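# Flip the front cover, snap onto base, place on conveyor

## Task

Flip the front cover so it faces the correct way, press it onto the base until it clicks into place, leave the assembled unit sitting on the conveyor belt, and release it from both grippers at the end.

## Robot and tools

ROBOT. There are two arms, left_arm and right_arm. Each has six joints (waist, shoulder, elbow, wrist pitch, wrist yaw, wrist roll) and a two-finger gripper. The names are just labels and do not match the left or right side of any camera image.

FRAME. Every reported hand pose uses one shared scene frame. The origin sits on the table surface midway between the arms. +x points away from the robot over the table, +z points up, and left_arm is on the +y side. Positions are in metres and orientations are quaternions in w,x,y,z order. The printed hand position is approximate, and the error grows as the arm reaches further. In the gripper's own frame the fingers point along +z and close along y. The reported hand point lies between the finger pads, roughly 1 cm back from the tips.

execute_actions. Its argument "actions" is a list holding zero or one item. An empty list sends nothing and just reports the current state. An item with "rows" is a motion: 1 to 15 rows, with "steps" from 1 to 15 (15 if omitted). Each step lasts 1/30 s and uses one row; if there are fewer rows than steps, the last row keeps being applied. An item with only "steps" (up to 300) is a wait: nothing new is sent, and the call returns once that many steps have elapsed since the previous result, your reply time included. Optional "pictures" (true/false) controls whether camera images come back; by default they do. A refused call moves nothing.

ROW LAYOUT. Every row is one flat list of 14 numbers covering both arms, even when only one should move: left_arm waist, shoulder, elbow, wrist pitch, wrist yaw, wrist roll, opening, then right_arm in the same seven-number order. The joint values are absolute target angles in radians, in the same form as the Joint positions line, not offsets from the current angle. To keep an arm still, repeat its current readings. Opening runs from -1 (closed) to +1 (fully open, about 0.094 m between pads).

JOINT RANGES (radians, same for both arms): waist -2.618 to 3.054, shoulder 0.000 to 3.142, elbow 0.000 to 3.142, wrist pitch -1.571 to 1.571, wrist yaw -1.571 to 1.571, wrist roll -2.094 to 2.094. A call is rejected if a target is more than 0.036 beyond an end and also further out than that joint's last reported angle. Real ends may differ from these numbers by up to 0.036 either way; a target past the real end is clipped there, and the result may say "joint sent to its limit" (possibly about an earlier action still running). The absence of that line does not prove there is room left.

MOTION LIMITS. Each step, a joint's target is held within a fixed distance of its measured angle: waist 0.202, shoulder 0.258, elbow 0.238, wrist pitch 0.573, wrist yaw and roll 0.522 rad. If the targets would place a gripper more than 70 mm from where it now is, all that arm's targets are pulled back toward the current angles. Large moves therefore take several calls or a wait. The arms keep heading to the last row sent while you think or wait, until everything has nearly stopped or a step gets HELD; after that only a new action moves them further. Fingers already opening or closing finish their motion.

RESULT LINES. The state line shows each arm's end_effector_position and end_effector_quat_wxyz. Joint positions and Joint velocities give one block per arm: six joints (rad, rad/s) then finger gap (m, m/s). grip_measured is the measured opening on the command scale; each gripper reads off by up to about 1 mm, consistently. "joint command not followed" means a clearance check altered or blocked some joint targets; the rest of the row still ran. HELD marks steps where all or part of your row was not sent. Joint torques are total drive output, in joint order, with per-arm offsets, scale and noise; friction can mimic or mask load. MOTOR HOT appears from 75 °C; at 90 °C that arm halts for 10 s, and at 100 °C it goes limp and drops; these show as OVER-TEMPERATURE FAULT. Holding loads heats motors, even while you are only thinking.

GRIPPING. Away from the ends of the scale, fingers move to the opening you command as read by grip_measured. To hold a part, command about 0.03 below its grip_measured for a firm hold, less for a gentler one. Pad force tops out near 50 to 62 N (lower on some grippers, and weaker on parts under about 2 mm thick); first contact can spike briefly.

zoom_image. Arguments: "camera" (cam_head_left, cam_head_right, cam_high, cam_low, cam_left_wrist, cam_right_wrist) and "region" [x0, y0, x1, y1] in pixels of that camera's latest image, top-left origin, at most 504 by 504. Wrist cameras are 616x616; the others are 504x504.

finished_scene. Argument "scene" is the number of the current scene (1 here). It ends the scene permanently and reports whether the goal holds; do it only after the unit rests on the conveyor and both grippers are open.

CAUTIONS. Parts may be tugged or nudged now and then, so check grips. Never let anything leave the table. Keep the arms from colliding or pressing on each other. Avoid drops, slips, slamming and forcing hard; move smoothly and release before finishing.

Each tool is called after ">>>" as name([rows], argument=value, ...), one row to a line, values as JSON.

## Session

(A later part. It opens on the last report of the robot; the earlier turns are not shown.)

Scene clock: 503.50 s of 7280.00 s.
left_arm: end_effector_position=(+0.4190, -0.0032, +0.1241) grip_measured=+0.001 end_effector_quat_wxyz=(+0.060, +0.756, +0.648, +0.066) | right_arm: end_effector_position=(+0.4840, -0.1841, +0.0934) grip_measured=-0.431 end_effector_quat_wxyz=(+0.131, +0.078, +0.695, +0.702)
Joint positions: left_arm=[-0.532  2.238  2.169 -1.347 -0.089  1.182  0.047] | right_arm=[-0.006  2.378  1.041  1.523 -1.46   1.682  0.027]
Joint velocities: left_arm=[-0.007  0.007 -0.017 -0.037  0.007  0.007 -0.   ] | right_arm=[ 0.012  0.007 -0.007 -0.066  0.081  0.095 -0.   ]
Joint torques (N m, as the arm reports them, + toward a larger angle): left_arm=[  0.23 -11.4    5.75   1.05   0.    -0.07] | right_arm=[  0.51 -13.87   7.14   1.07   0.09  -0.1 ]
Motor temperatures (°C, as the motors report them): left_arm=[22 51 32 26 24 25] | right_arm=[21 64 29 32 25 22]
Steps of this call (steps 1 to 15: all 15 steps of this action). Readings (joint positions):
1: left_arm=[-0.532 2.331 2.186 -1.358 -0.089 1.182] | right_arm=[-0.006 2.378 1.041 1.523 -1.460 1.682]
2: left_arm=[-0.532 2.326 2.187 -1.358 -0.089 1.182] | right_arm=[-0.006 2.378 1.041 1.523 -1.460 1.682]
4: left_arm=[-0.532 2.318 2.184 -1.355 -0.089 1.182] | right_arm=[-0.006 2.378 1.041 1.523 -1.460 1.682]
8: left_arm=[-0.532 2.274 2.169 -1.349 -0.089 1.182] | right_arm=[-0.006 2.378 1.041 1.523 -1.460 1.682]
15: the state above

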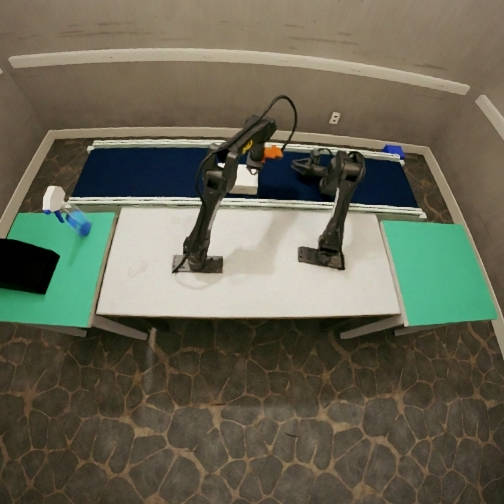

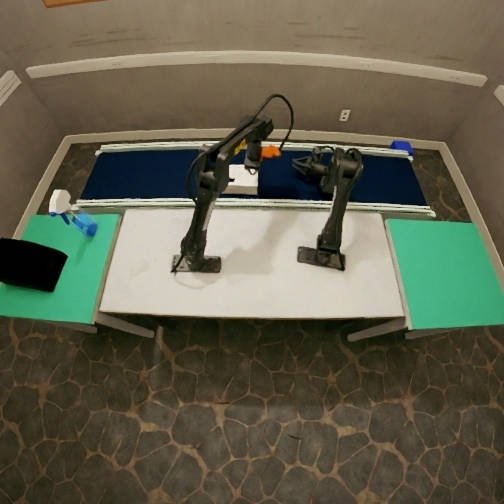

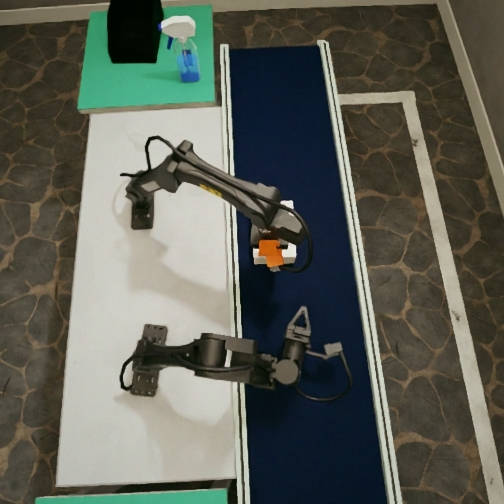

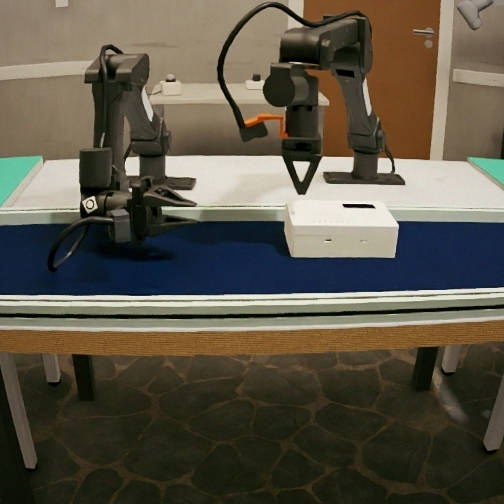

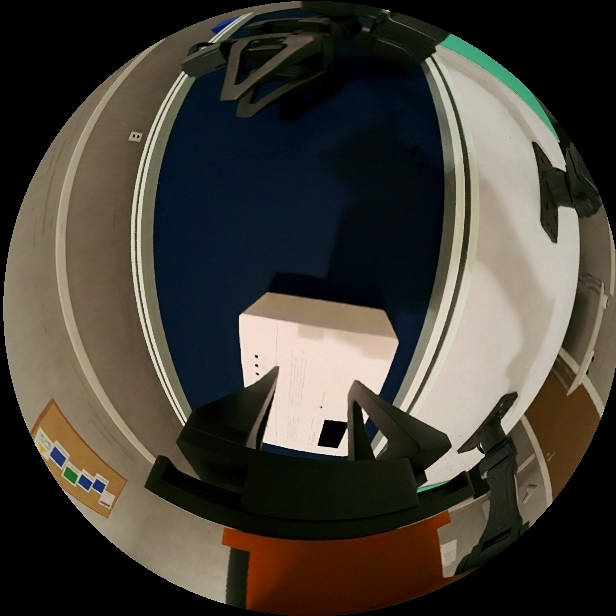

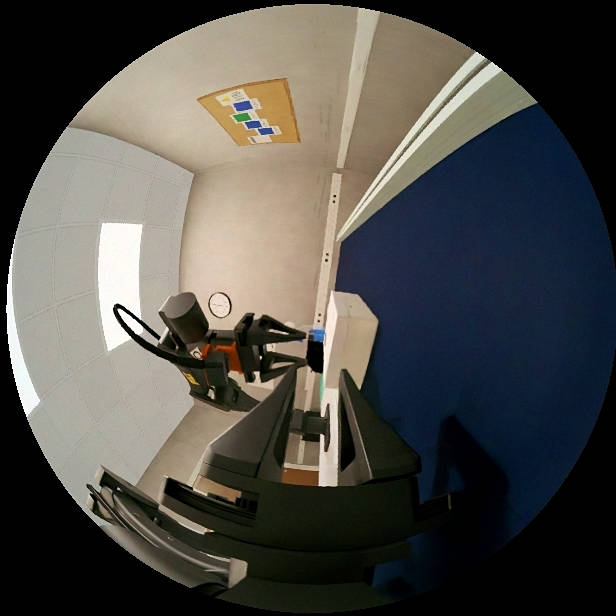

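>>> execute_actions([
  {"rows":[[-0.51,2.27,2.27,-1.4,-0.08,1.18,0.2,0,2.36,1.062,1.54,-1.46,1.67,-0.43],[-0.51,2.27,2.27,-1.4,-0.08,1.18,0.2,0,2.36,1.062,1.54,-1.46,1.67,-0.43],[-0.5,2.32,2.35,-1.45,-0.08,1.18,0.2,0,2.36,1.062,1.54,-1.46,1.67,-0.43],[-0.5,2.32,2.35,-1.45,-0.08,1.18,0.2,0,2.36,1.062,1.54,-1.46,1.67,-0.43],[-0.49,2.39,2.42,-1.5,-0.08,1.18,0.2,0,2.36,1.062,1.54,-1.46,1.67,-0.43]]},
], pictures=false)

>>> execute_actions([
  {"rows":[[-0.49,2.41,2.42,-1.5,-0.08,1.18,0.2,0,2.36,1.062,1.54,-1.46,1.67,-0.43],[-0.49,2.42,2.42,-1.5,-0.08,1.18,0.2,0,2.36,1.062,1.54,-1.46,1.67,-0.43],[-0.49,2.43,2.42,-1.5,-0.08,1.18,0.2,0,2.36,1.062,1.54,-1.46,1.67,-0.43],[-0.49,2.44,2.42,-1.5,-0.08,1.18,0.2,0,2.36,1.062,1.54,-1.46,1.67,-0.43],[-0.49,2.45,2.42,-1.5,-0.08,1.18,0.2,0,2.36,1.062,1.54,-1.46,1.67,-0.43],[-0.49,2.46,2.42,-1.5,-0.08,1.18,0.2,0,2.36,1.062,1.54,-1.46,1.67,-0.43],[-0.49,2.47,2.42,-1.5,-0.08,1.18,0.2,0,2.36,1.062,1.54,-1.46,1.67,-0.43],[-0.49,2.48,2.42,-1.5,-0.08,1.18,0.2,0,2.36,1.062,1.54,-1.46,1.67,-0.43],[-0.49,2.49,2.42,-1.5,-0.08,1.18,0.2,0,2.36,1.062,1.54,-1.46,1.67,-0.43],[-0.49,2.51,2.41,-1.5,-0.08,1.18,0.2,0,2.36,1.062,1.54,-1.46,1.67,-0.43],[-0.49,2.54,2.40,-1.5,-0.08,1.18,0.2,0,2.36,1.062,1.54,-1.46,1.67,-0.43],[-0.49,2.58,2.39,-1.5,-0.08,1.18,0.2,0,2.36,1.062,1.54,-1.46,1.67,-0.43],[-0.49,2.63,2.38,-1.5,-0.08,1.18,0.2,0,2.36,1.062,1.54,-1.46,1.67,-0.43]]},
], pictures=false)

>>> execute_actions([
  {"steps":12},
])

>>> zoom_image(camera="cam_low", region=[240,130,440,300])

Scene clock: 519.40 s of 7280.00 s.
left_arm: end_effector_position=(+0.4407, +0.0066, +0.1104) grip_measured=+0.198 end_effector_quat_wxyz=(+0.033, +0.745, +0.664, +0.058) | right_arm: end_effector_position=(+0.4840, -0.1841, +0.0934) grip_measured=-0.431 end_effector_quat_wxyz=(+0.131, +0.078, +0.695, +0.702)
Joint positions: left_arm=[-0.491  2.398  2.397 -1.468 -0.088  1.182  0.056] | right_arm=[-0.006  2.378  1.041  1.523 -1.46   1.682  0.027]
Joint velocities: left_arm=[ 0.002 -0.012 -0.007 -0.11   0.051 -0.037  0.001] | right_arm=[-0.002 -0.007 -0.002  0.037 -0.066  0.007 -0.001]
Joint torques (N m, as the arm reports them, + toward a larger angle): left_arm=[  0.2  -12.07   7.27   0.56  -0.03  -0.09] | right_arm=[  0.5  -13.87   7.14   1.07   0.09  -0.1 ]
Motor temperatures (°C, as the motors report them): left_arm=[22 53 31 26 24 25] | right_arm=[21 64 29 32 25 22]
Steps of this call (steps 1 to 15: the robot went on to your last target; steps 16 to 90: nothing new was sent; then 12.40 s passed at rest; steps 91 to 105: all 15 steps of this action). Readings (joint positions):
91: left_arm=[-0.531 2.245 2.184 -1.359 -0.089 1.182] | right_arm=[-0.006 2.378 1.041 1.523 -1.460 1.682]
92: left_arm=[-0.530 2.256 2.209 -1.368 -0.089 1.182] | right_arm=[-0.006 2.378 1.041 1.523 -1.460 1.682]
94: left_arm=[-0.523 2.290 2.283 -1.391 -0.088 1.182] | right_arm=[-0.006 2.378 1.041 1.523 -1.460 1.682]
98: left_arm=[-0.502 2.364 2.395 -1.425 -0.088 1.182] | right_arm=[-0.006 2.378 1.041 1.523 -1.460 1.682]
105: the state above

Scene clock: 519.90 s of 7280.00 s.
left_arm: end_effector_position=(+0.4387, +0.0074, +0.0858) grip_measured=+0.198 end_effector_quat_wxyz=(+0.002, +0.747, +0.663, +0.047) | right_arm: end_effector_position=(+0.4840, -0.1841, +0.0934) grip_measured=-0.431 end_effector_quat_wxyz=(+0.131, +0.078, +0.695, +0.702)
Joint positions: left_arm=[-0.491  2.471  2.433 -1.498 -0.087  1.183  0.056] | right_arm=[-0.006  2.378  1.041  1.523 -1.46   1.682  0.027]
Joint velocities: left_arm=[ 0.022  0.037  0.042 -0.095 -0.022 -0.037  0.   ] | right_arm=[-0.002 -0.017  0.002 -0.022  0.007 -0.037 -0.   ]
Joint torques (N m, as the arm reports them, + toward a larger angle): left_arm=[ 0.08 -1.81  1.72  0.72 -0.03 -0.09] | right_arm=[  0.5  -13.85   7.14   1.07   0.09  -0.1 ]
Motor temperatures (°C, as the motors report them): left_arm=[22 53 31 26 24 25] | right_arm=[21 65 29 32 25 22]
Steps of this call (steps 1 to 15: all 15 steps of this action). Readings (joint positions):
1: left_arm=[-0.491 2.398 2.397 -1.470 -0.088 1.182] | right_arm=[-0.006 2.378 1.041 1.523 -1.460 1.682]
2: left_arm=[-0.491 2.399 2.397 -1.472 -0.088 1.182] | right_arm=[-0.006 2.378 1.041 1.523 -1.460 1.682]
4: left_arm=[-0.491 2.407 2.401 -1.475 -0.088 1.182] | right_arm=[-0.006 2.378 1.041 1.523 -1.460 1.682]
8: left_arm=[-0.491 2.447 2.404 -1.476 -0.089 1.182] | right_arm=[-0.006 2.378 1.041 1.523 -1.460 1.682]
15: the state above

Scene clock: 520.30 s of 7280.00 s.
left_arm: end_effector_position=(+0.4388, +0.0074, +0.0859) grip_measured=+0.198 end_effector_quat_wxyz=(+0.001, +0.747, +0.663, +0.047) | right_arm: end_effector_position=(+0.4840, -0.1841, +0.0934) grip_measured=-0.431 end_effector_quat_wxyz=(+0.131, +0.078, +0.695, +0.702)
Joint positions: left_arm=[-0.491  2.474  2.438 -1.502 -0.087  1.183  0.056] | right_arm=[-0.006  2.378  1.041  1.523 -1.46   1.682  0.027]
Joint velocities: left_arm=[-0.007  0.012  0.002 -0.081 -0.007 -0.037  0.   ] | right_arm=[-0.002 -0.002  0.002 -0.007  0.037  0.11   0.   ]
Joint torques (N m, as the arm reports them, + toward a larger angle): left_arm=[ 0.12 -1.81  1.68  0.66 -0.02 -0.07] | right_arm=[  0.5  -13.85   7.14   1.07   0.09  -0.1 ]
Motor temperatures (°C, as the motors report them): left_arm=[22 53 31 26 24 25] | right_arm=[21 65 29 32 25 22]
Steps of this call (steps 1 to 12: the robot went on to your last target). Readings (joint positions):
1: left_arm=[-0.491 2.472 2.435 -1.500 -0.087 1.183] | right_arm=[-0.006 2.378 1.041 1.523 -1.460 1.682]
2: left_arm=[-0.491 2.472 2.436 -1.500 -0.087 1.183] | right_arm=[-0.006 2.378 1.041 1.523 -1.460 1.682]
4: left_arm=[-0.491 2.473 2.437 -1.502 -0.087 1.183] | right_arm=[-0.006 2.378 1.041 1.523 -1.460 1.682]
8: left_arm=[-0.491 2.474 2.438 -1.502 -0.087 1.183] | right_arm=[-0.006 2.378 1.041 1.523 -1.460 1.682]
12: the state above

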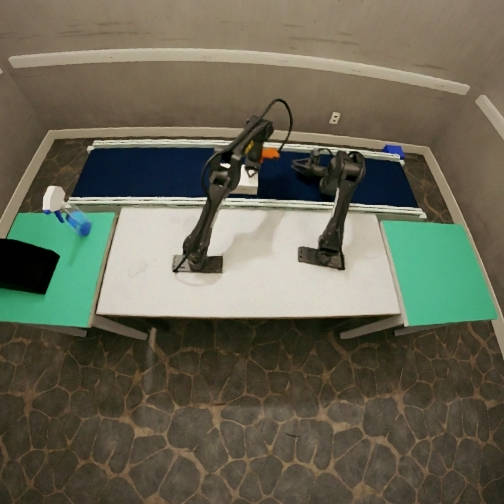

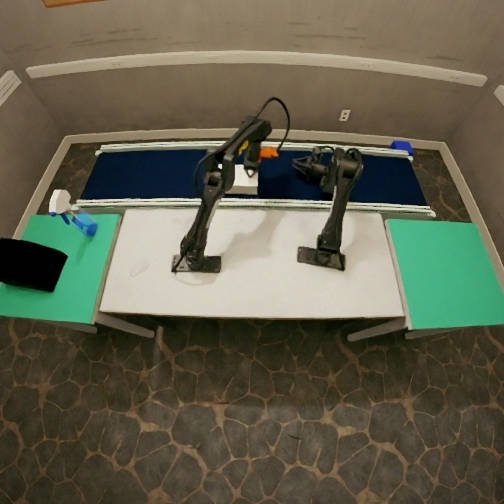

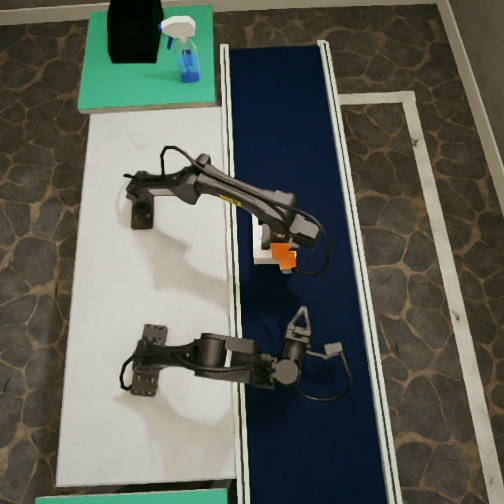

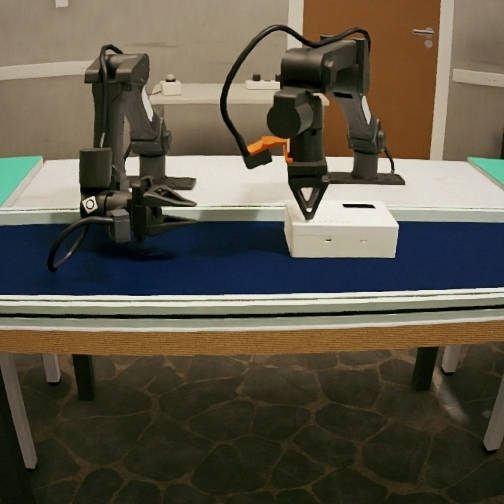

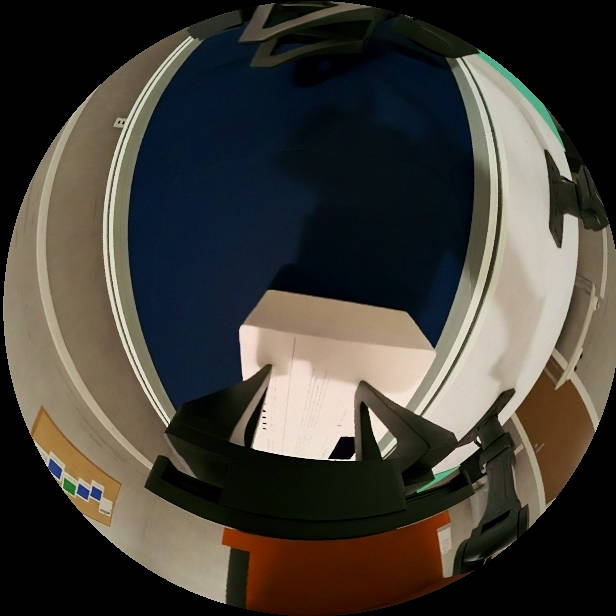

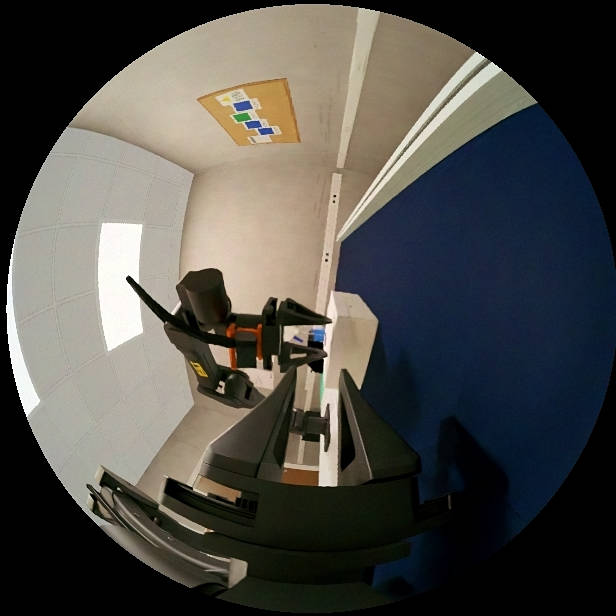

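Region (240, 130, 440, 300) of cam_low's 504x504 image, scaled by 2.520, with more detail than that image has; it fills the top 428 rows of this view, and the rest is white.

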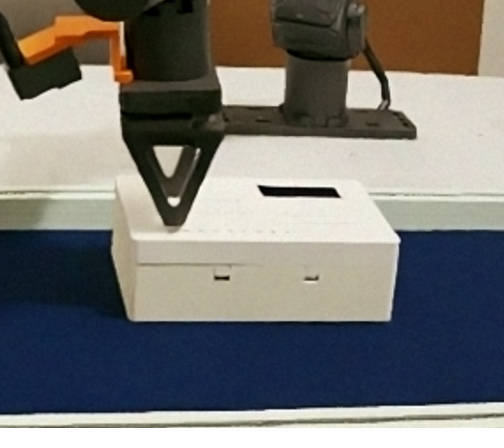

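>>> execute_actions([
  {"rows":[[-0.49,2.63,2.39,-1.53,-0.08,1.18,0.2,0,2.36,1.062,1.54,-1.46,1.67,-0.43],[-0.49,2.64,2.40,-1.57,-0.08,1.18,0.2,0,2.36,1.062,1.54,-1.46,1.67,-0.43],[-0.49,2.65,2.40,-1.6,-0.08,1.18,0.2,0,2.36,1.062,1.54,-1.46,1.67,-0.43]]},
], pictures=false)

>>> execute_actions([
  {"rows":[[-0.49,2.55,2.42,-1.53,-0.08,1.18,0.2,0,2.36,1.062,1.54,-1.46,1.67,-0.43],[-0.49,2.48,2.44,-1.5,-0.08,1.18,0.2,0,2.36,1.062,1.54,-1.46,1.67,-0.43],[-0.49,2.44,2.44,-1.5,-0.08,1.18,0.2,0,2.36,1.062,1.54,-1.46,1.67,-0.43],[-0.49,2.4,2.44,-1.5,-0.08,1.18,0.2,0,2.36,1.062,1.54,-1.46,1.67,-0.43]]},
])

>>> zoom_image(camera="cam_low", region=[275,200,405,265])

>>> zoom_image(camera="cam_head_right", region=[205,160,275,200])

Scene clock: 528.63 s of 7280.00 s.
left_arm: end_effector_position=(+0.4386, +0.0075, +0.0856) grip_measured=+0.198 end_effector_quat_wxyz=(-0.002, +0.747, +0.663, +0.045) | right_arm: end_effector_position=(+0.4840, -0.1841, +0.0934) grip_measured=-0.431 end_effector_quat_wxyz=(+0.131, +0.078, +0.695, +0.702)
Joint positions: left_arm=[-0.491  2.487  2.463 -1.52  -0.087  1.183  0.056] | right_arm=[-0.006  2.378  1.041  1.523 -1.46   1.682  0.027]
Joint velocities: left_arm=[ 0.027 -0.012 -0.007 -0.051 -0.007  0.007 -0.001] | right_arm=[-0.007  0.017 -0.007  0.007 -0.051 -0.037 -0.   ]
Joint torques (N m, as the arm reports them, + toward a larger angle): left_arm=[ 0.1  -1.82  1.54  0.33 -0.02 -0.08] | right_arm=[  0.51 -13.85   7.15   1.07   0.09  -0.1 ]
Motor temperatures (°C, as the motors report them): left_arm=[22 48 30 26 24 25] | right_arm=[21 65 29 32 25 22]
Steps of this call (steps 1 to 15: the robot went on to your last target; steps 16 to 90: nothing new was sent; then 4.83 s passed at rest; steps 91 to 105: all 15 steps of this action). Readings (joint positions):
91: left_arm=[-0.491 2.474 2.440 -1.504 -0.087 1.183] | right_arm=[-0.006 2.378 1.041 1.523 -1.460 1.682]
92: left_arm=[-0.491 2.477 2.444 -1.507 -0.087 1.183] | right_arm=[-0.006 2.378 1.041 1.523 -1.460 1.682]
94: left_arm=[-0.491 2.483 2.455 -1.515 -0.087 1.183] | right_arm=[-0.006 2.378 1.041 1.523 -1.460 1.682]
98: left_arm=[-0.491 2.487 2.461 -1.519 -0.087 1.183] | right_arm=[-0.006 2.378 1.041 1.523 -1.460 1.682]
105: the state above

Scene clock: 529.13 s of 7280.00 s.
left_arm: end_effector_position=(+0.4377, +0.0080, +0.1144) grip_measured=+0.198 end_effector_quat_wxyz=(+0.026, +0.745, +0.664, +0.055) | right_arm: end_effector_position=(+0.4840, -0.1841, +0.0934) grip_measured=-0.431 end_effector_quat_wxyz=(+0.131, +0.078, +0.695, +0.702)
Joint positions: left_arm=[-0.491  2.413  2.442 -1.514 -0.087  1.183  0.056] | right_arm=[-0.006  2.378  1.041  1.523 -1.46   1.682  0.027]
Joint velocities: left_arm=[-0.027 -0.007 -0.022 -0.037 -0.037 -0.007  0.   ] | right_arm=[-0.012 -0.007  0.002  0.007 -0.037 -0.037 -0.001]
Joint torques (N m, as the arm reports them, + toward a larger angle): left_arm=[ -0.1  -12.37   5.34   0.85  -0.02  -0.08] | right_arm=[  0.49 -13.85   7.14   1.07   0.09  -0.1 ]
Motor temperatures (°C, as the motors report them): left_arm=[22 49 30 26 24 25] | right_arm=[21 65 29 32 25 22]
Steps of this call (steps 1 to 15: all 15 steps of this action). Readings (joint positions):
1: left_arm=[-0.491 2.485 2.463 -1.520 -0.087 1.183] | right_arm=[-0.006 2.378 1.041 1.523 -1.460 1.682]
2: left_arm=[-0.491 2.479 2.463 -1.518 -0.087 1.183] | right_arm=[-0.006 2.378 1.041 1.523 -1.460 1.682]
4: left_arm=[-0.491 2.468 2.453 -1.515 -0.087 1.183] | right_arm=[-0.006 2.378 1.041 1.523 -1.460 1.682]
8: left_arm=[-0.491 2.435 2.442 -1.514 -0.087 1.183] | right_arm=[-0.006 2.378 1.041 1.523 -1.460 1.682]
15: the state above

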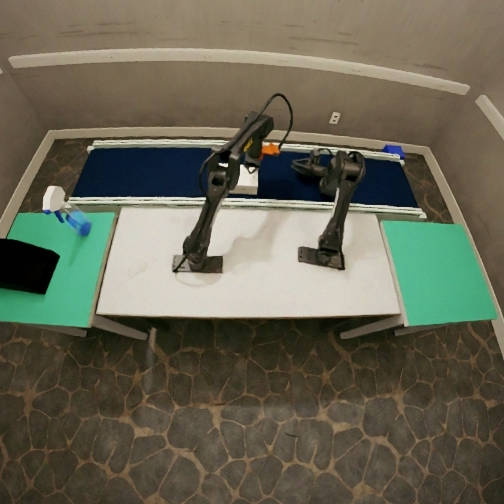

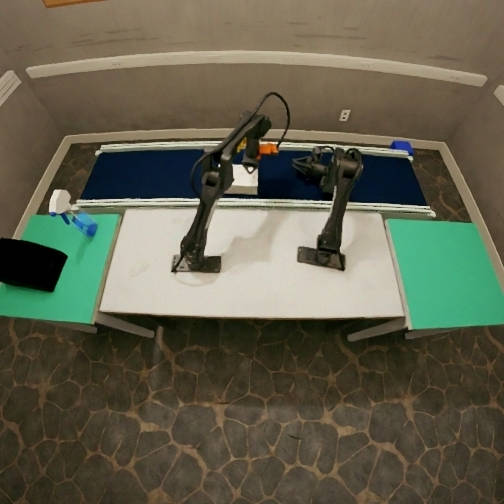

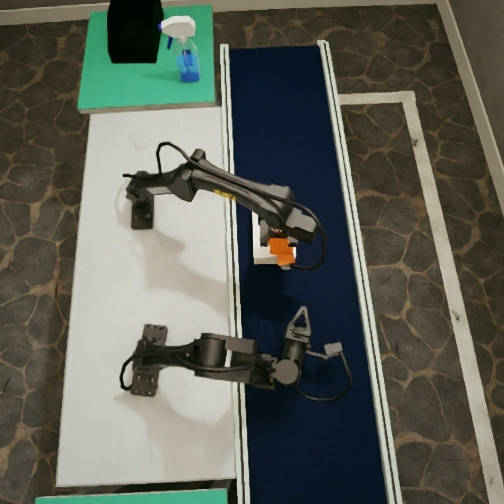

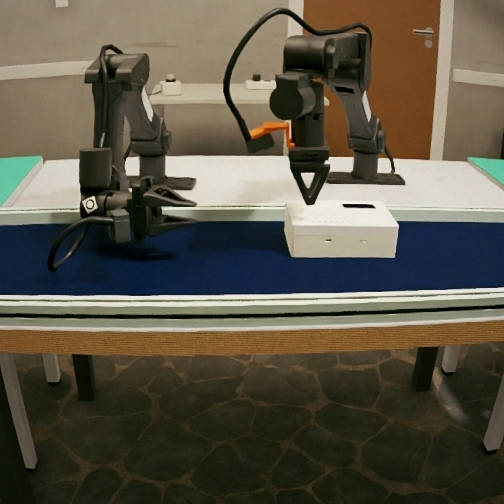

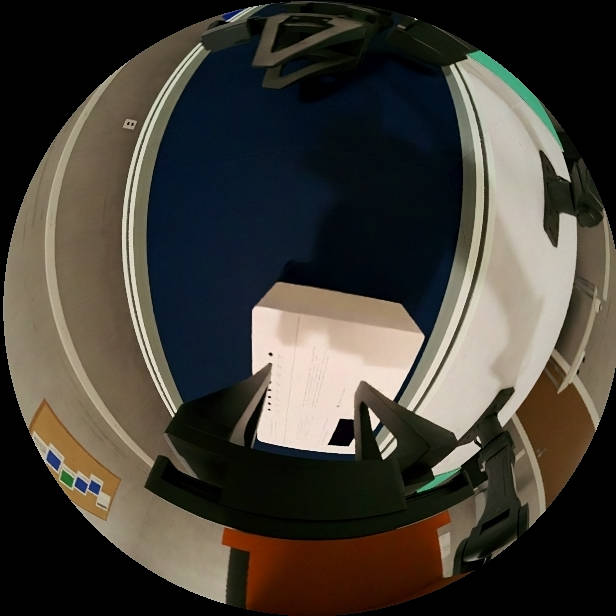

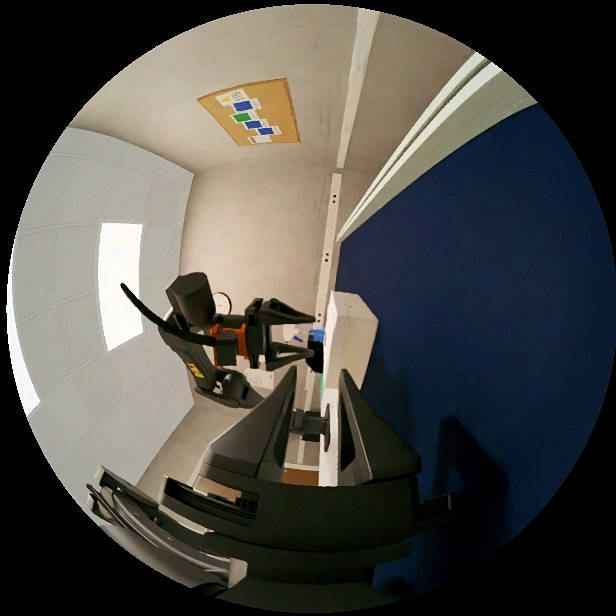

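Region (275, 200, 405, 265) of cam_low's 504x504 image, scaled by 3.877, with more detail than that image has.

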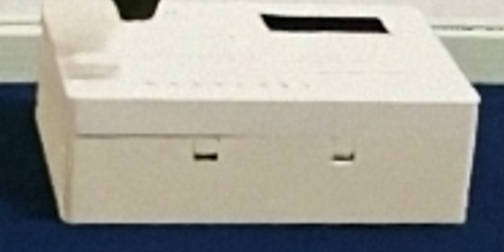

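Region (205, 160, 275, 200) of cam_head_right's 504x504 image, scaled by 7.200, with more detail than that image has; it fills the top 288 rows of this view, and the rest is white.

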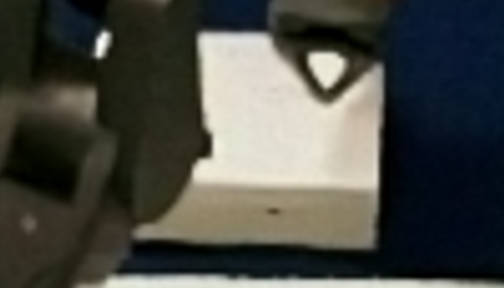

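>>> execute_actions([
  {"rows":[[-0.5,2.41,2.44,-1.4,-0.08,1.18,-1,0,2.36,1.062,1.54,-1.46,1.67,-0.43],[-0.5,2.41,2.44,-1.35,-0.08,1.18,-1,0,2.36,1.062,1.54,-1.46,1.67,-0.43],[-0.505,2.43,2.44,-1.26,-0.08,1.18,-1,0,2.36,1.062,1.54,-1.46,1.67,-0.43]]},
], pictures=false)

>>> execute_actions([
  {"rows":[[-0.505,2.45,2.44,-1.26,-0.08,1.18,-1,0,2.36,1.062,1.54,-1.46,1.67,-0.43],[-0.505,2.46,2.44,-1.26,-0.08,1.18,-1,0,2.36,1.062,1.54,-1.46,1.67,-0.43],[-0.505,2.47,2.44,-1.26,-0.08,1.18,-1,0,2.36,1.062,1.54,-1.46,1.67,-0.43],[-0.505,2.48,2.44,-1.26,-0.08,1.18,-1,0,2.36,1.062,1.54,-1.46,1.67,-0.43]]},
])

Scene clock: 538.80 s of 7280.00 s.
left_arm: end_effector_position=(+0.4849, -0.0213, +0.1173) grip_measured=-0.994 end_effector_quat_wxyz=(+0.126, +0.736, +0.659, +0.089) | right_arm: end_effector_position=(+0.4840, -0.1841, +0.0934) grip_measured=-0.431 end_effector_quat_wxyz=(+0.131, +0.078, +0.695, +0.702)
Joint positions: left_arm=[-0.496  2.429  2.442 -1.286 -0.087  1.183  0.   ] | right_arm=[-0.006  2.378  1.041  1.523 -1.46   1.682  0.027]
Joint velocities: left_arm=[ 0.002 -0.017  0.012  0.066 -0.007  0.007 -0.   ] | right_arm=[ 0.002  0.002  0.002 -0.051 -0.051 -0.037 -0.   ]
Joint torques (N m, as the arm reports them, + toward a larger angle): left_arm=[ -0.71 -11.97   5.7    1.34  -0.01  -0.08] | right_arm=[  0.5  -13.86   7.14   1.07   0.09  -0.1 ]
Motor temperatures (°C, as the motors report them): left_arm=[22 53 31 26 24 25] | right_arm=[21 65 29 32 25 22]
Steps of this call (steps 1 to 15: the robot went on to your last target; steps 16 to 90: nothing new was sent; then 6.17 s passed at rest; steps 91 to 105: all 15 steps of this action). Readings (joint positions):
91: left_arm=[-0.491 2.413 2.442 -1.507 -0.087 1.183] | right_arm=[-0.006 2.378 1.041 1.523 -1.460 1.682]
92: left_arm=[-0.491 2.413 2.442 -1.488 -0.087 1.183] | right_arm=[-0.006 2.378 1.041 1.523 -1.460 1.682]
94: left_arm=[-0.492 2.416 2.442 -1.420 -0.087 1.183] | right_arm=[-0.006 2.378 1.041 1.523 -1.460 1.682]
98: left_arm=[-0.494 2.426 2.442 -1.328 -0.087 1.183] | right_arm=[-0.006 2.378 1.041 1.523 -1.460 1.682]
105: the state above

Scene clock: 539.30 s of 7280.00 s.
left_arm: end_effector_position=(+0.4881, -0.0229, +0.0926) grip_measured=-0.994 end_effector_quat_wxyz=(+0.111, +0.739, +0.660, +0.085) | right_arm: end_effector_position=(+0.4840, -0.1841, +0.0934) grip_measured=-0.431 end_effector_quat_wxyz=(+0.131, +0.078, +0.695, +0.702)
Joint positions: left_arm=[-0.496  2.479  2.442 -1.268 -0.088  1.183  0.   ] | right_arm=[-0.006  2.378  1.041  1.523 -1.46   1.682  0.027]
Joint velocities: left_arm=[-0.007  0.002  0.002  0.037  0.051 -0.022 -0.   ] | right_arm=[-0.017 -0.012  0.002  0.081 -0.037  0.11   0.001]
Joint torques (N m, as the arm reports them, + toward a larger angle): left_arm=[ -0.57 -12.23   5.69   1.23   0.    -0.08] | right_arm=[  0.49 -13.85   7.14   1.07   0.09  -0.1 ]
Motor temperatures (°C, as the motors report them): left_arm=[22 53 31 26 24 25] | right_arm=[21 65 29 32 25 22]
Steps of this call (steps 1 to 15: all 15 steps of this action). Readings (joint positions):
1: left_arm=[-0.496 2.431 2.442 -1.284 -0.087 1.183] | right_arm=[-0.006 2.378 1.041 1.523 -1.460 1.682]
2: left_arm=[-0.496 2.433 2.442 -1.281 -0.087 1.183] | right_arm=[-0.006 2.378 1.041 1.523 -1.460 1.682]
4: left_arm=[-0.496 2.445 2.442 -1.278 -0.087 1.183] | right_arm=[-0.006 2.378 1.041 1.523 -1.460 1.682]
8: left_arm=[-0.496 2.478 2.442 -1.276 -0.088 1.183] | right_arm=[-0.006 2.378 1.041 1.523 -1.460 1.682]
15: the state above

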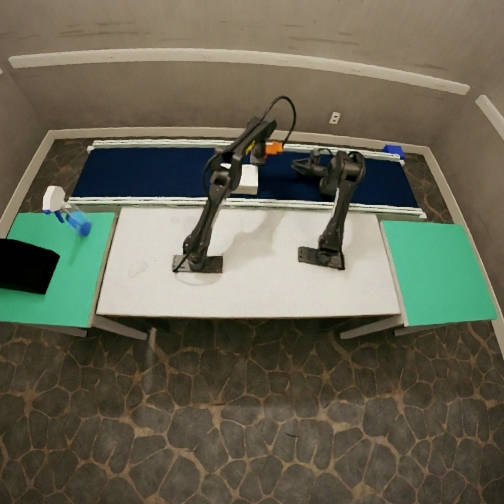

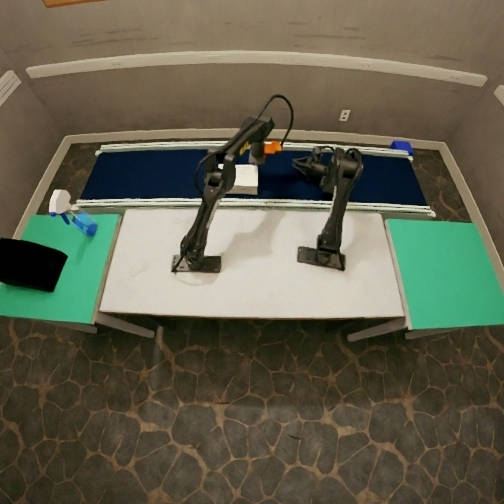

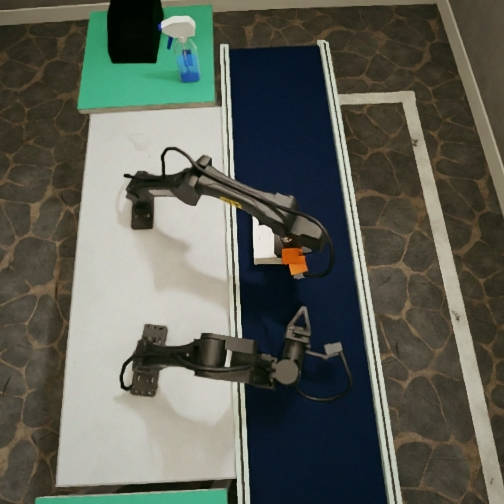

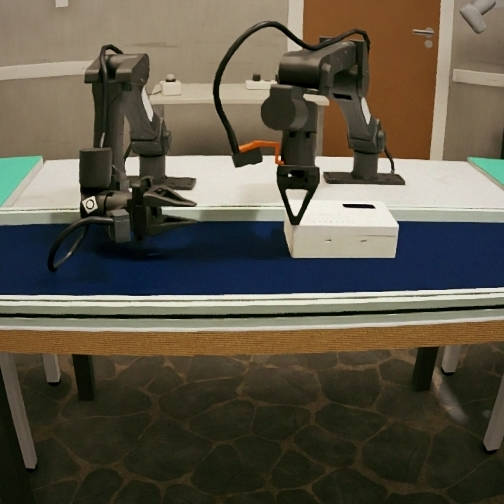

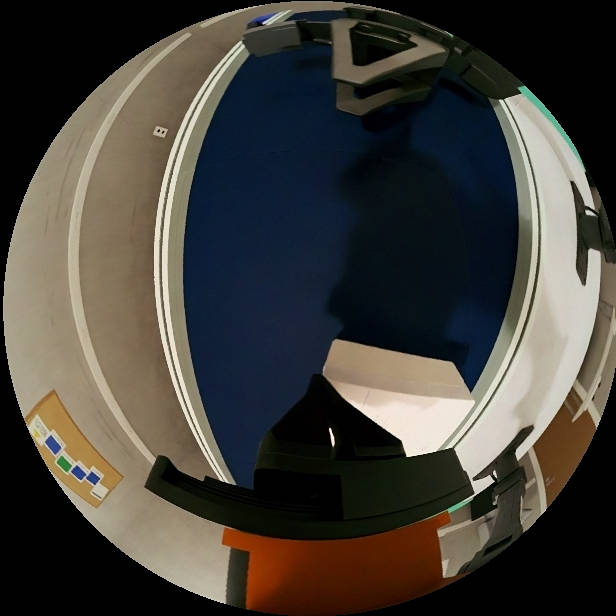

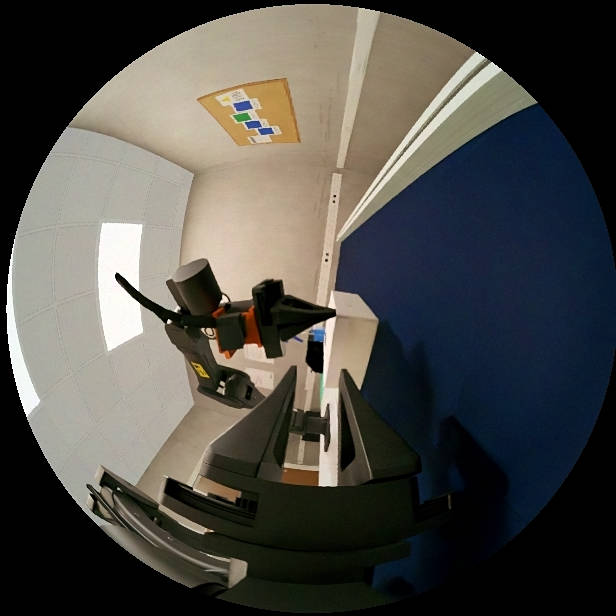

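Too far; back up.

>>> execute_actions([
  {"rows":[[-0.5,2.42,2.44,-1.26,-0.08,1.18,-1,0,2.36,1.062,1.54,-1.46,1.67,-0.43],[-0.5,2.42,2.44,-1.26,-0.08,1.18,-1,0,2.36,1.062,1.54,-1.46,1.67,-0.43],[-0.5,2.42,2.44,-1.26,-0.08,1.18,-1,0,2.36,1.062,1.54,-1.46,1.67,-0.43],[-0.5,2.42,2.44,-1.26,-0.08,1.18,-1,0,2.36,1.062,1.54,-1.46,1.67,-0.43],[-0.5,2.42,2.44,-1.41,-0.08,1.18,-1,0,2.36,1.062,1.54,-1.46,1.67,-0.43]]},
], pictures=false)

>>> execute_actions([
  {"rows":[[-0.5,2.44,2.44,-1.41,-0.08,1.18,-1,0,2.36,1.062,1.54,-1.46,1.67,-0.43],[-0.5,2.45,2.44,-1.41,-0.08,1.18,-1,0,2.36,1.062,1.54,-1.46,1.67,-0.43],[-0.5,2.46,2.44,-1.41,-0.08,1.18,-1,0,2.36,1.062,1.54,-1.46,1.67,-0.43],[-0.5,2.47,2.44,-1.41,-0.08,1.18,-1,0,2.36,1.062,1.54,-1.46,1.67,-0.43],[-0.5,2.48,2.44,-1.41,-0.08,1.18,-1,0,2.36,1.062,1.54,-1.46,1.67,-0.43],[-0.5,2.49,2.44,-1.41,-0.08,1.18,-1,0,2.36,1.062,1.54,-1.46,1.67,-0.43],[-0.5,2.5,2.44,-1.41,-0.08,1.18,-1,0,2.36,1.062,1.54,-1.46,1.67,-0.43]]},
], pictures=false)

Scene clock: 551.30 s of 7280.00 s.
left_arm: end_effector_position=(+0.4652, -0.0100, +0.1077) grip_measured=-0.994 end_effector_quat_wxyz=(+0.078, +0.743, +0.661, +0.074) | right_arm: end_effector_position=(+0.4840, -0.1841, +0.0934) grip_measured=-0.431 end_effector_quat_wxyz=(+0.131, +0.078, +0.695, +0.702)
Joint positions: left_arm=[-0.496  2.436  2.44  -1.378 -0.088  1.183  0.   ] | right_arm=[-0.006  2.378  1.041  1.523 -1.46   1.682  0.027]
Joint velocities: left_arm=[-0.012 -0.012  0.002 -0.022 -0.007  0.007  0.001] | right_arm=[-0.002 -0.017 -0.012 -0.022 -0.007 -0.037 -0.   ]
Joint torques (N m, as the arm reports them, + toward a larger angle): left_arm=[ -0.28 -13.     5.89   0.75   0.    -0.08] | right_arm=[  0.5  -13.85   7.15   1.07   0.09  -0.1 ]
Motor temperatures (°C, as the motors report them): left_arm=[22 55 31 26 24 25] | right_arm=[21 65 29 32 25 22]
Steps of this call (steps 1 to 15: the robot went on to your last target; steps 16 to 90: nothing new was sent; then 8.50 s passed at rest; steps 91 to 105: all 15 steps of this action). Readings (joint positions):
91: left_arm=[-0.496 2.476 2.441 -1.268 -0.088 1.183] | right_arm=[-0.006 2.378 1.041 1.523 -1.460 1.682]
92: left_arm=[-0.496 2.472 2.440 -1.268 -0.088 1.183] | right_arm=[-0.006 2.378 1.041 1.523 -1.460 1.682]
94: left_arm=[-0.496 2.461 2.440 -1.268 -0.088 1.183] | right_arm=[-0.006 2.378 1.041 1.523 -1.460 1.682]
98: left_arm=[-0.496 2.438 2.440 -1.331 -0.088 1.183] | right_arm=[-0.006 2.378 1.041 1.523 -1.460 1.682]
105: the state above

Scene clock: 551.80 s of 7280.00 s.
left_arm: end_effector_position=(+0.4633, -0.0092, +0.0901) grip_measured=-0.994 end_effector_quat_wxyz=(+0.058, +0.745, +0.662, +0.067) | right_arm: end_effector_position=(+0.4840, -0.1841, +0.0934) grip_measured=-0.431 end_effector_quat_wxyz=(+0.131, +0.078, +0.695, +0.702)
Joint positions: left_arm=[-0.497  2.473  2.443 -1.386 -0.088  1.183  0.   ] | right_arm=[-0.006  2.378  1.041  1.523 -1.46   1.682  0.027]
Joint velocities: left_arm=[-0.002  0.002 -0.007  0.022 -0.022  0.022  0.001] | right_arm=[ 0.002 -0.012 -0.007 -0.051  0.007 -0.007 -0.001]
Joint torques (N m, as the arm reports them, + toward a larger angle): left_arm=[ -0.25 -10.04   5.52   0.65   0.    -0.11] | right_arm=[  0.5  -13.85   7.15   1.08   0.09  -0.1 ]
Motor temperatures (°C, as the motors report them): left_arm=[22 55 31 26 24 25] | right_arm=[21 65 29 32 25 22]
Steps of this call (steps 1 to 15: all 15 steps of this action). Readings (joint positions):
1: left_arm=[-0.496 2.436 2.440 -1.380 -0.088 1.183] | right_arm=[-0.006 2.378 1.041 1.523 -1.460 1.682]
2: left_arm=[-0.496 2.437 2.440 -1.383 -0.088 1.183] | right_arm=[-0.006 2.378 1.041 1.523 -1.460 1.682]
4: left_arm=[-0.496 2.442 2.440 -1.384 -0.088 1.183] | right_arm=[-0.006 2.378 1.041 1.523 -1.460 1.682]
8: left_arm=[-0.496 2.473 2.442 -1.385 -0.088 1.183] | right_arm=[-0.006 2.378 1.041 1.523 -1.460 1.682]
15: the state above

>>> execute_actions([
  {"rows":[[-0.5,2.53,2.43,-1.42,-0.08,1.18,-1,0,2.36,1.062,1.54,-1.46,1.67,-0.43],[-0.5,2.56,2.42,-1.43,-0.08,1.18,-1,0,2.36,1.062,1.54,-1.46,1.67,-0.43],[-0.5,2.59,2.41,-1.44,-0.08,1.18,-1,0,2.36,1.062,1.54,-1.46,1.67,-0.43],[-0.5,2.63,2.4,-1.45,-0.08,1.18,-1,0,2.36,1.062,1.54,-1.46,1.67,-0.43]]},
], pictures=false)

>>> execute_actions([
  {"rows":[[-0.5,2.55,2.42,-1.42,-0.08,1.18,-1,0,2.36,1.062,1.54,-1.46,1.67,-0.43],[-0.5,2.49,2.44,-1.41,-0.08,1.18,-1,0,2.36,1.062,1.54,-1.46,1.67,-0.43],[-0.5,2.45,2.44,-1.41,-0.08,1.18,-1,0,2.36,1.062,1.54,-1.46,1.67,-0.43],[-0.5,2.41,2.44,-1.41,-0.08,1.18,-1,0,2.36,1.062,1.54,-1.46,1.67,-0.43]]},
])

>>> zoom_image(camera="cam_low", region=[275,200,405,265])

>>> zoom_image(camera="cam_head_right", region=[205,160,275,200])

Scene clock: 559.80 s of 7280.00 s.
left_arm: end_effector_position=(+0.4627, -0.0089, +0.0864) grip_measured=-0.994 end_effector_quat_wxyz=(+0.053, +0.745, +0.662, +0.065) | right_arm: end_effector_position=(+0.4840, -0.1841, +0.0934) grip_measured=-0.431 end_effector_quat_wxyz=(+0.131, +0.078, +0.695, +0.702)
Joint positions: left_arm=[-0.497  2.485  2.452 -1.395 -0.088  1.183  0.   ] | right_arm=[-0.006  2.378  1.041  1.523 -1.46   1.682  0.027]
Joint velocities: left_arm=[ 0.002 -0.012  0.012 -0.037 -0.007 -0.051 -0.001] | right_arm=[-0.007  0.002  0.012  0.022 -0.022  0.066 -0.   ]
Joint torques (N m, as the arm reports them, + toward a larger angle): left_arm=[-0.21 -2.5   2.26  0.37 -0.01 -0.07] | right_arm=[  0.51 -13.84   7.14   1.07   0.09  -0.1 ]
Motor temperatures (°C, as the motors report them): left_arm=[22 54 31 26 24 25] | right_arm=[21 66 29 32 25 22]
Steps of this call (steps 1 to 15: the robot went on to your last target; steps 16 to 90: nothing new was sent; then 4.50 s passed at rest; steps 91 to 105: all 15 steps of this action). Readings (joint positions):
91: left_arm=[-0.497 2.475 2.443 -1.387 -0.088 1.183] | right_arm=[-0.006 2.378 1.041 1.523 -1.460 1.682]
92: left_arm=[-0.497 2.477 2.443 -1.388 -0.088 1.183] | right_arm=[-0.006 2.378 1.041 1.523 -1.460 1.682]
94: left_arm=[-0.497 2.482 2.445 -1.389 -0.088 1.183] | right_arm=[-0.006 2.378 1.041 1.523 -1.460 1.682]
98: left_arm=[-0.497 2.484 2.451 -1.394 -0.088 1.183] | right_arm=[-0.006 2.378 1.041 1.523 -1.460 1.682]
105: the state above

Scene clock: 560.30 s of 7280.00 s.
left_arm: end_effector_position=(+0.4618, -0.0084, +0.1131) grip_measured=-0.994 end_effector_quat_wxyz=(+0.076, +0.743, +0.661, +0.073) | right_arm: end_effector_position=(+0.4840, -0.1841, +0.0934) grip_measured=-0.431 end_effector_quat_wxyz=(+0.131, +0.078, +0.695, +0.702)
Joint positions: left_arm=[-0.497  2.425  2.443 -1.397 -0.088  1.183  0.   ] | right_arm=[-0.006  2.378  1.041  1.523 -1.46   1.682  0.027]
Joint velocities: left_arm=[-0.012 -0.007  0.007 -0.022  0.022 -0.051 -0.   ] | right_arm=[ 0.012  0.002  0.002 -0.022 -0.037  0.007 -0.001]
Joint torques (N m, as the arm reports them, + toward a larger angle): left_arm=[ -0.25 -12.85   5.42   0.84  -0.01  -0.08] | right_arm=[  0.51 -13.84   7.15   1.07   0.09  -0.1 ]
Motor temperatures (°C, as the motors report them): left_arm=[22 54 31 26 24 25] | right_arm=[21 66 29 32 25 22]
Steps of this call (steps 1 to 15: all 15 steps of this action). Readings (joint positions):
1: left_arm=[-0.497 2.483 2.453 -1.395 -0.088 1.183] | right_arm=[-0.006 2.378 1.041 1.523 -1.460 1.682]
2: left_arm=[-0.497 2.479 2.453 -1.394 -0.088 1.183] | right_arm=[-0.006 2.378 1.041 1.523 -1.460 1.682]
4: left_arm=[-0.497 2.471 2.451 -1.395 -0.088 1.183] | right_arm=[-0.006 2.378 1.041 1.523 -1.460 1.682]
8: left_arm=[-0.497 2.443 2.443 -1.397 -0.088 1.183] | right_arm=[-0.006 2.378 1.041 1.523 -1.460 1.682]
15: the state above

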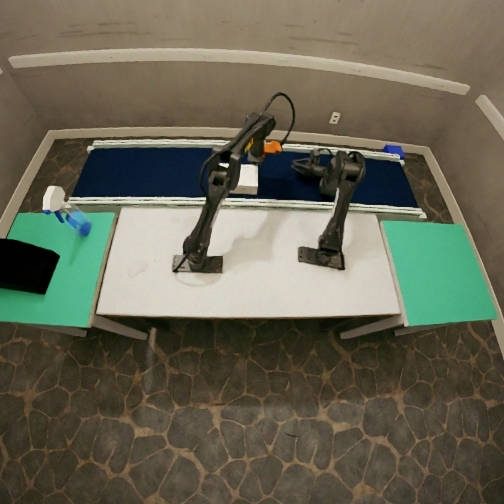

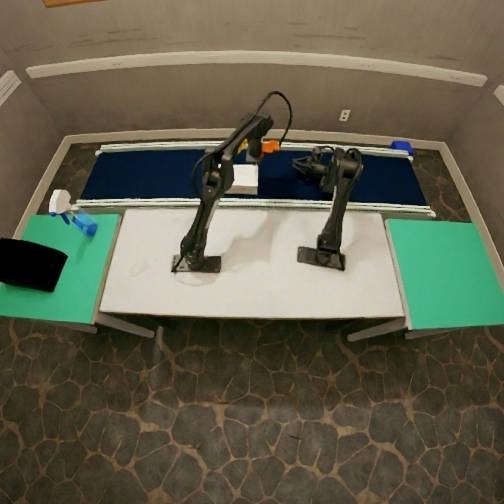

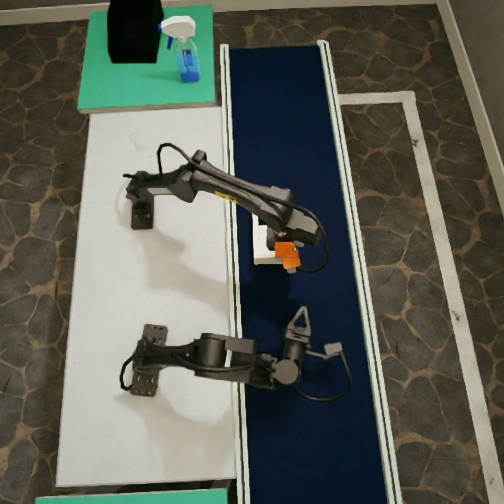

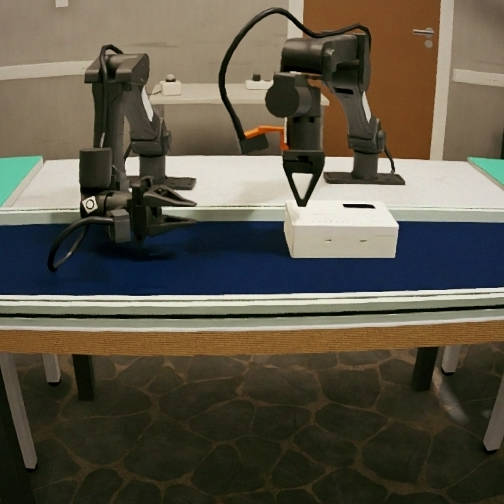

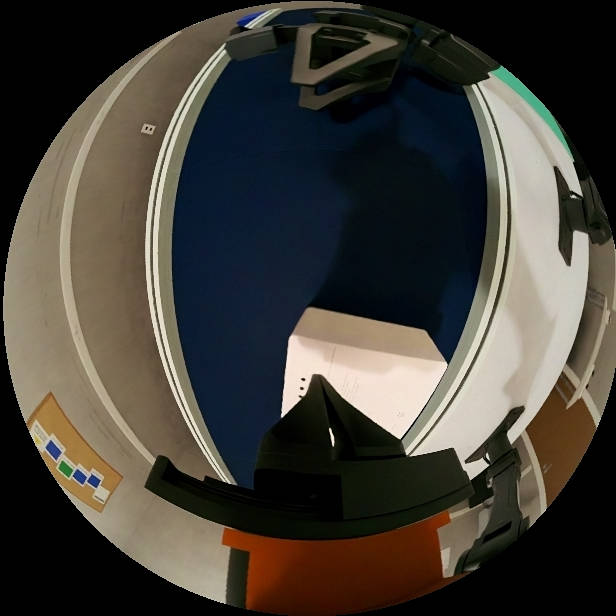

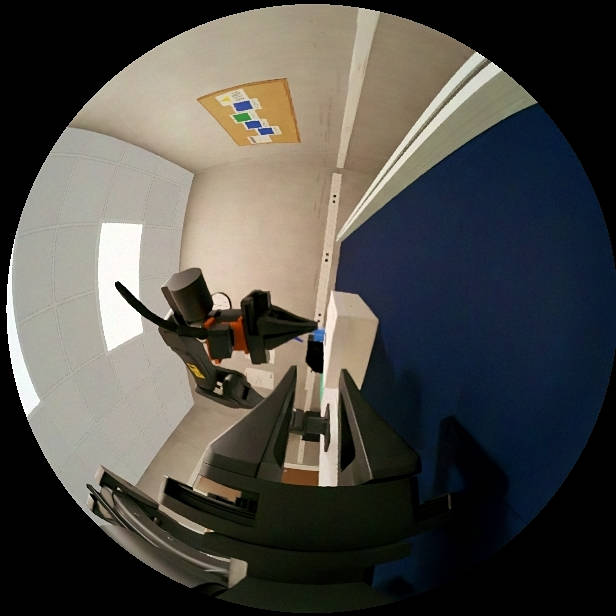

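Region (275, 200, 405, 265) of cam_low's 504x504 image, scaled by 3.877, with more detail than that image has.

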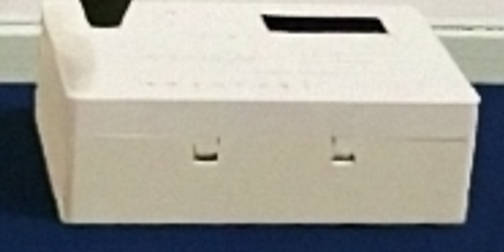

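Region (205, 160, 275, 200) of cam_head_right's 504x504 image, scaled by 7.200, with more detail than that image has; it fills the top 288 rows of this view, and the rest is white.

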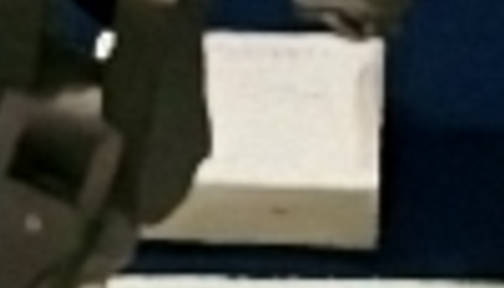

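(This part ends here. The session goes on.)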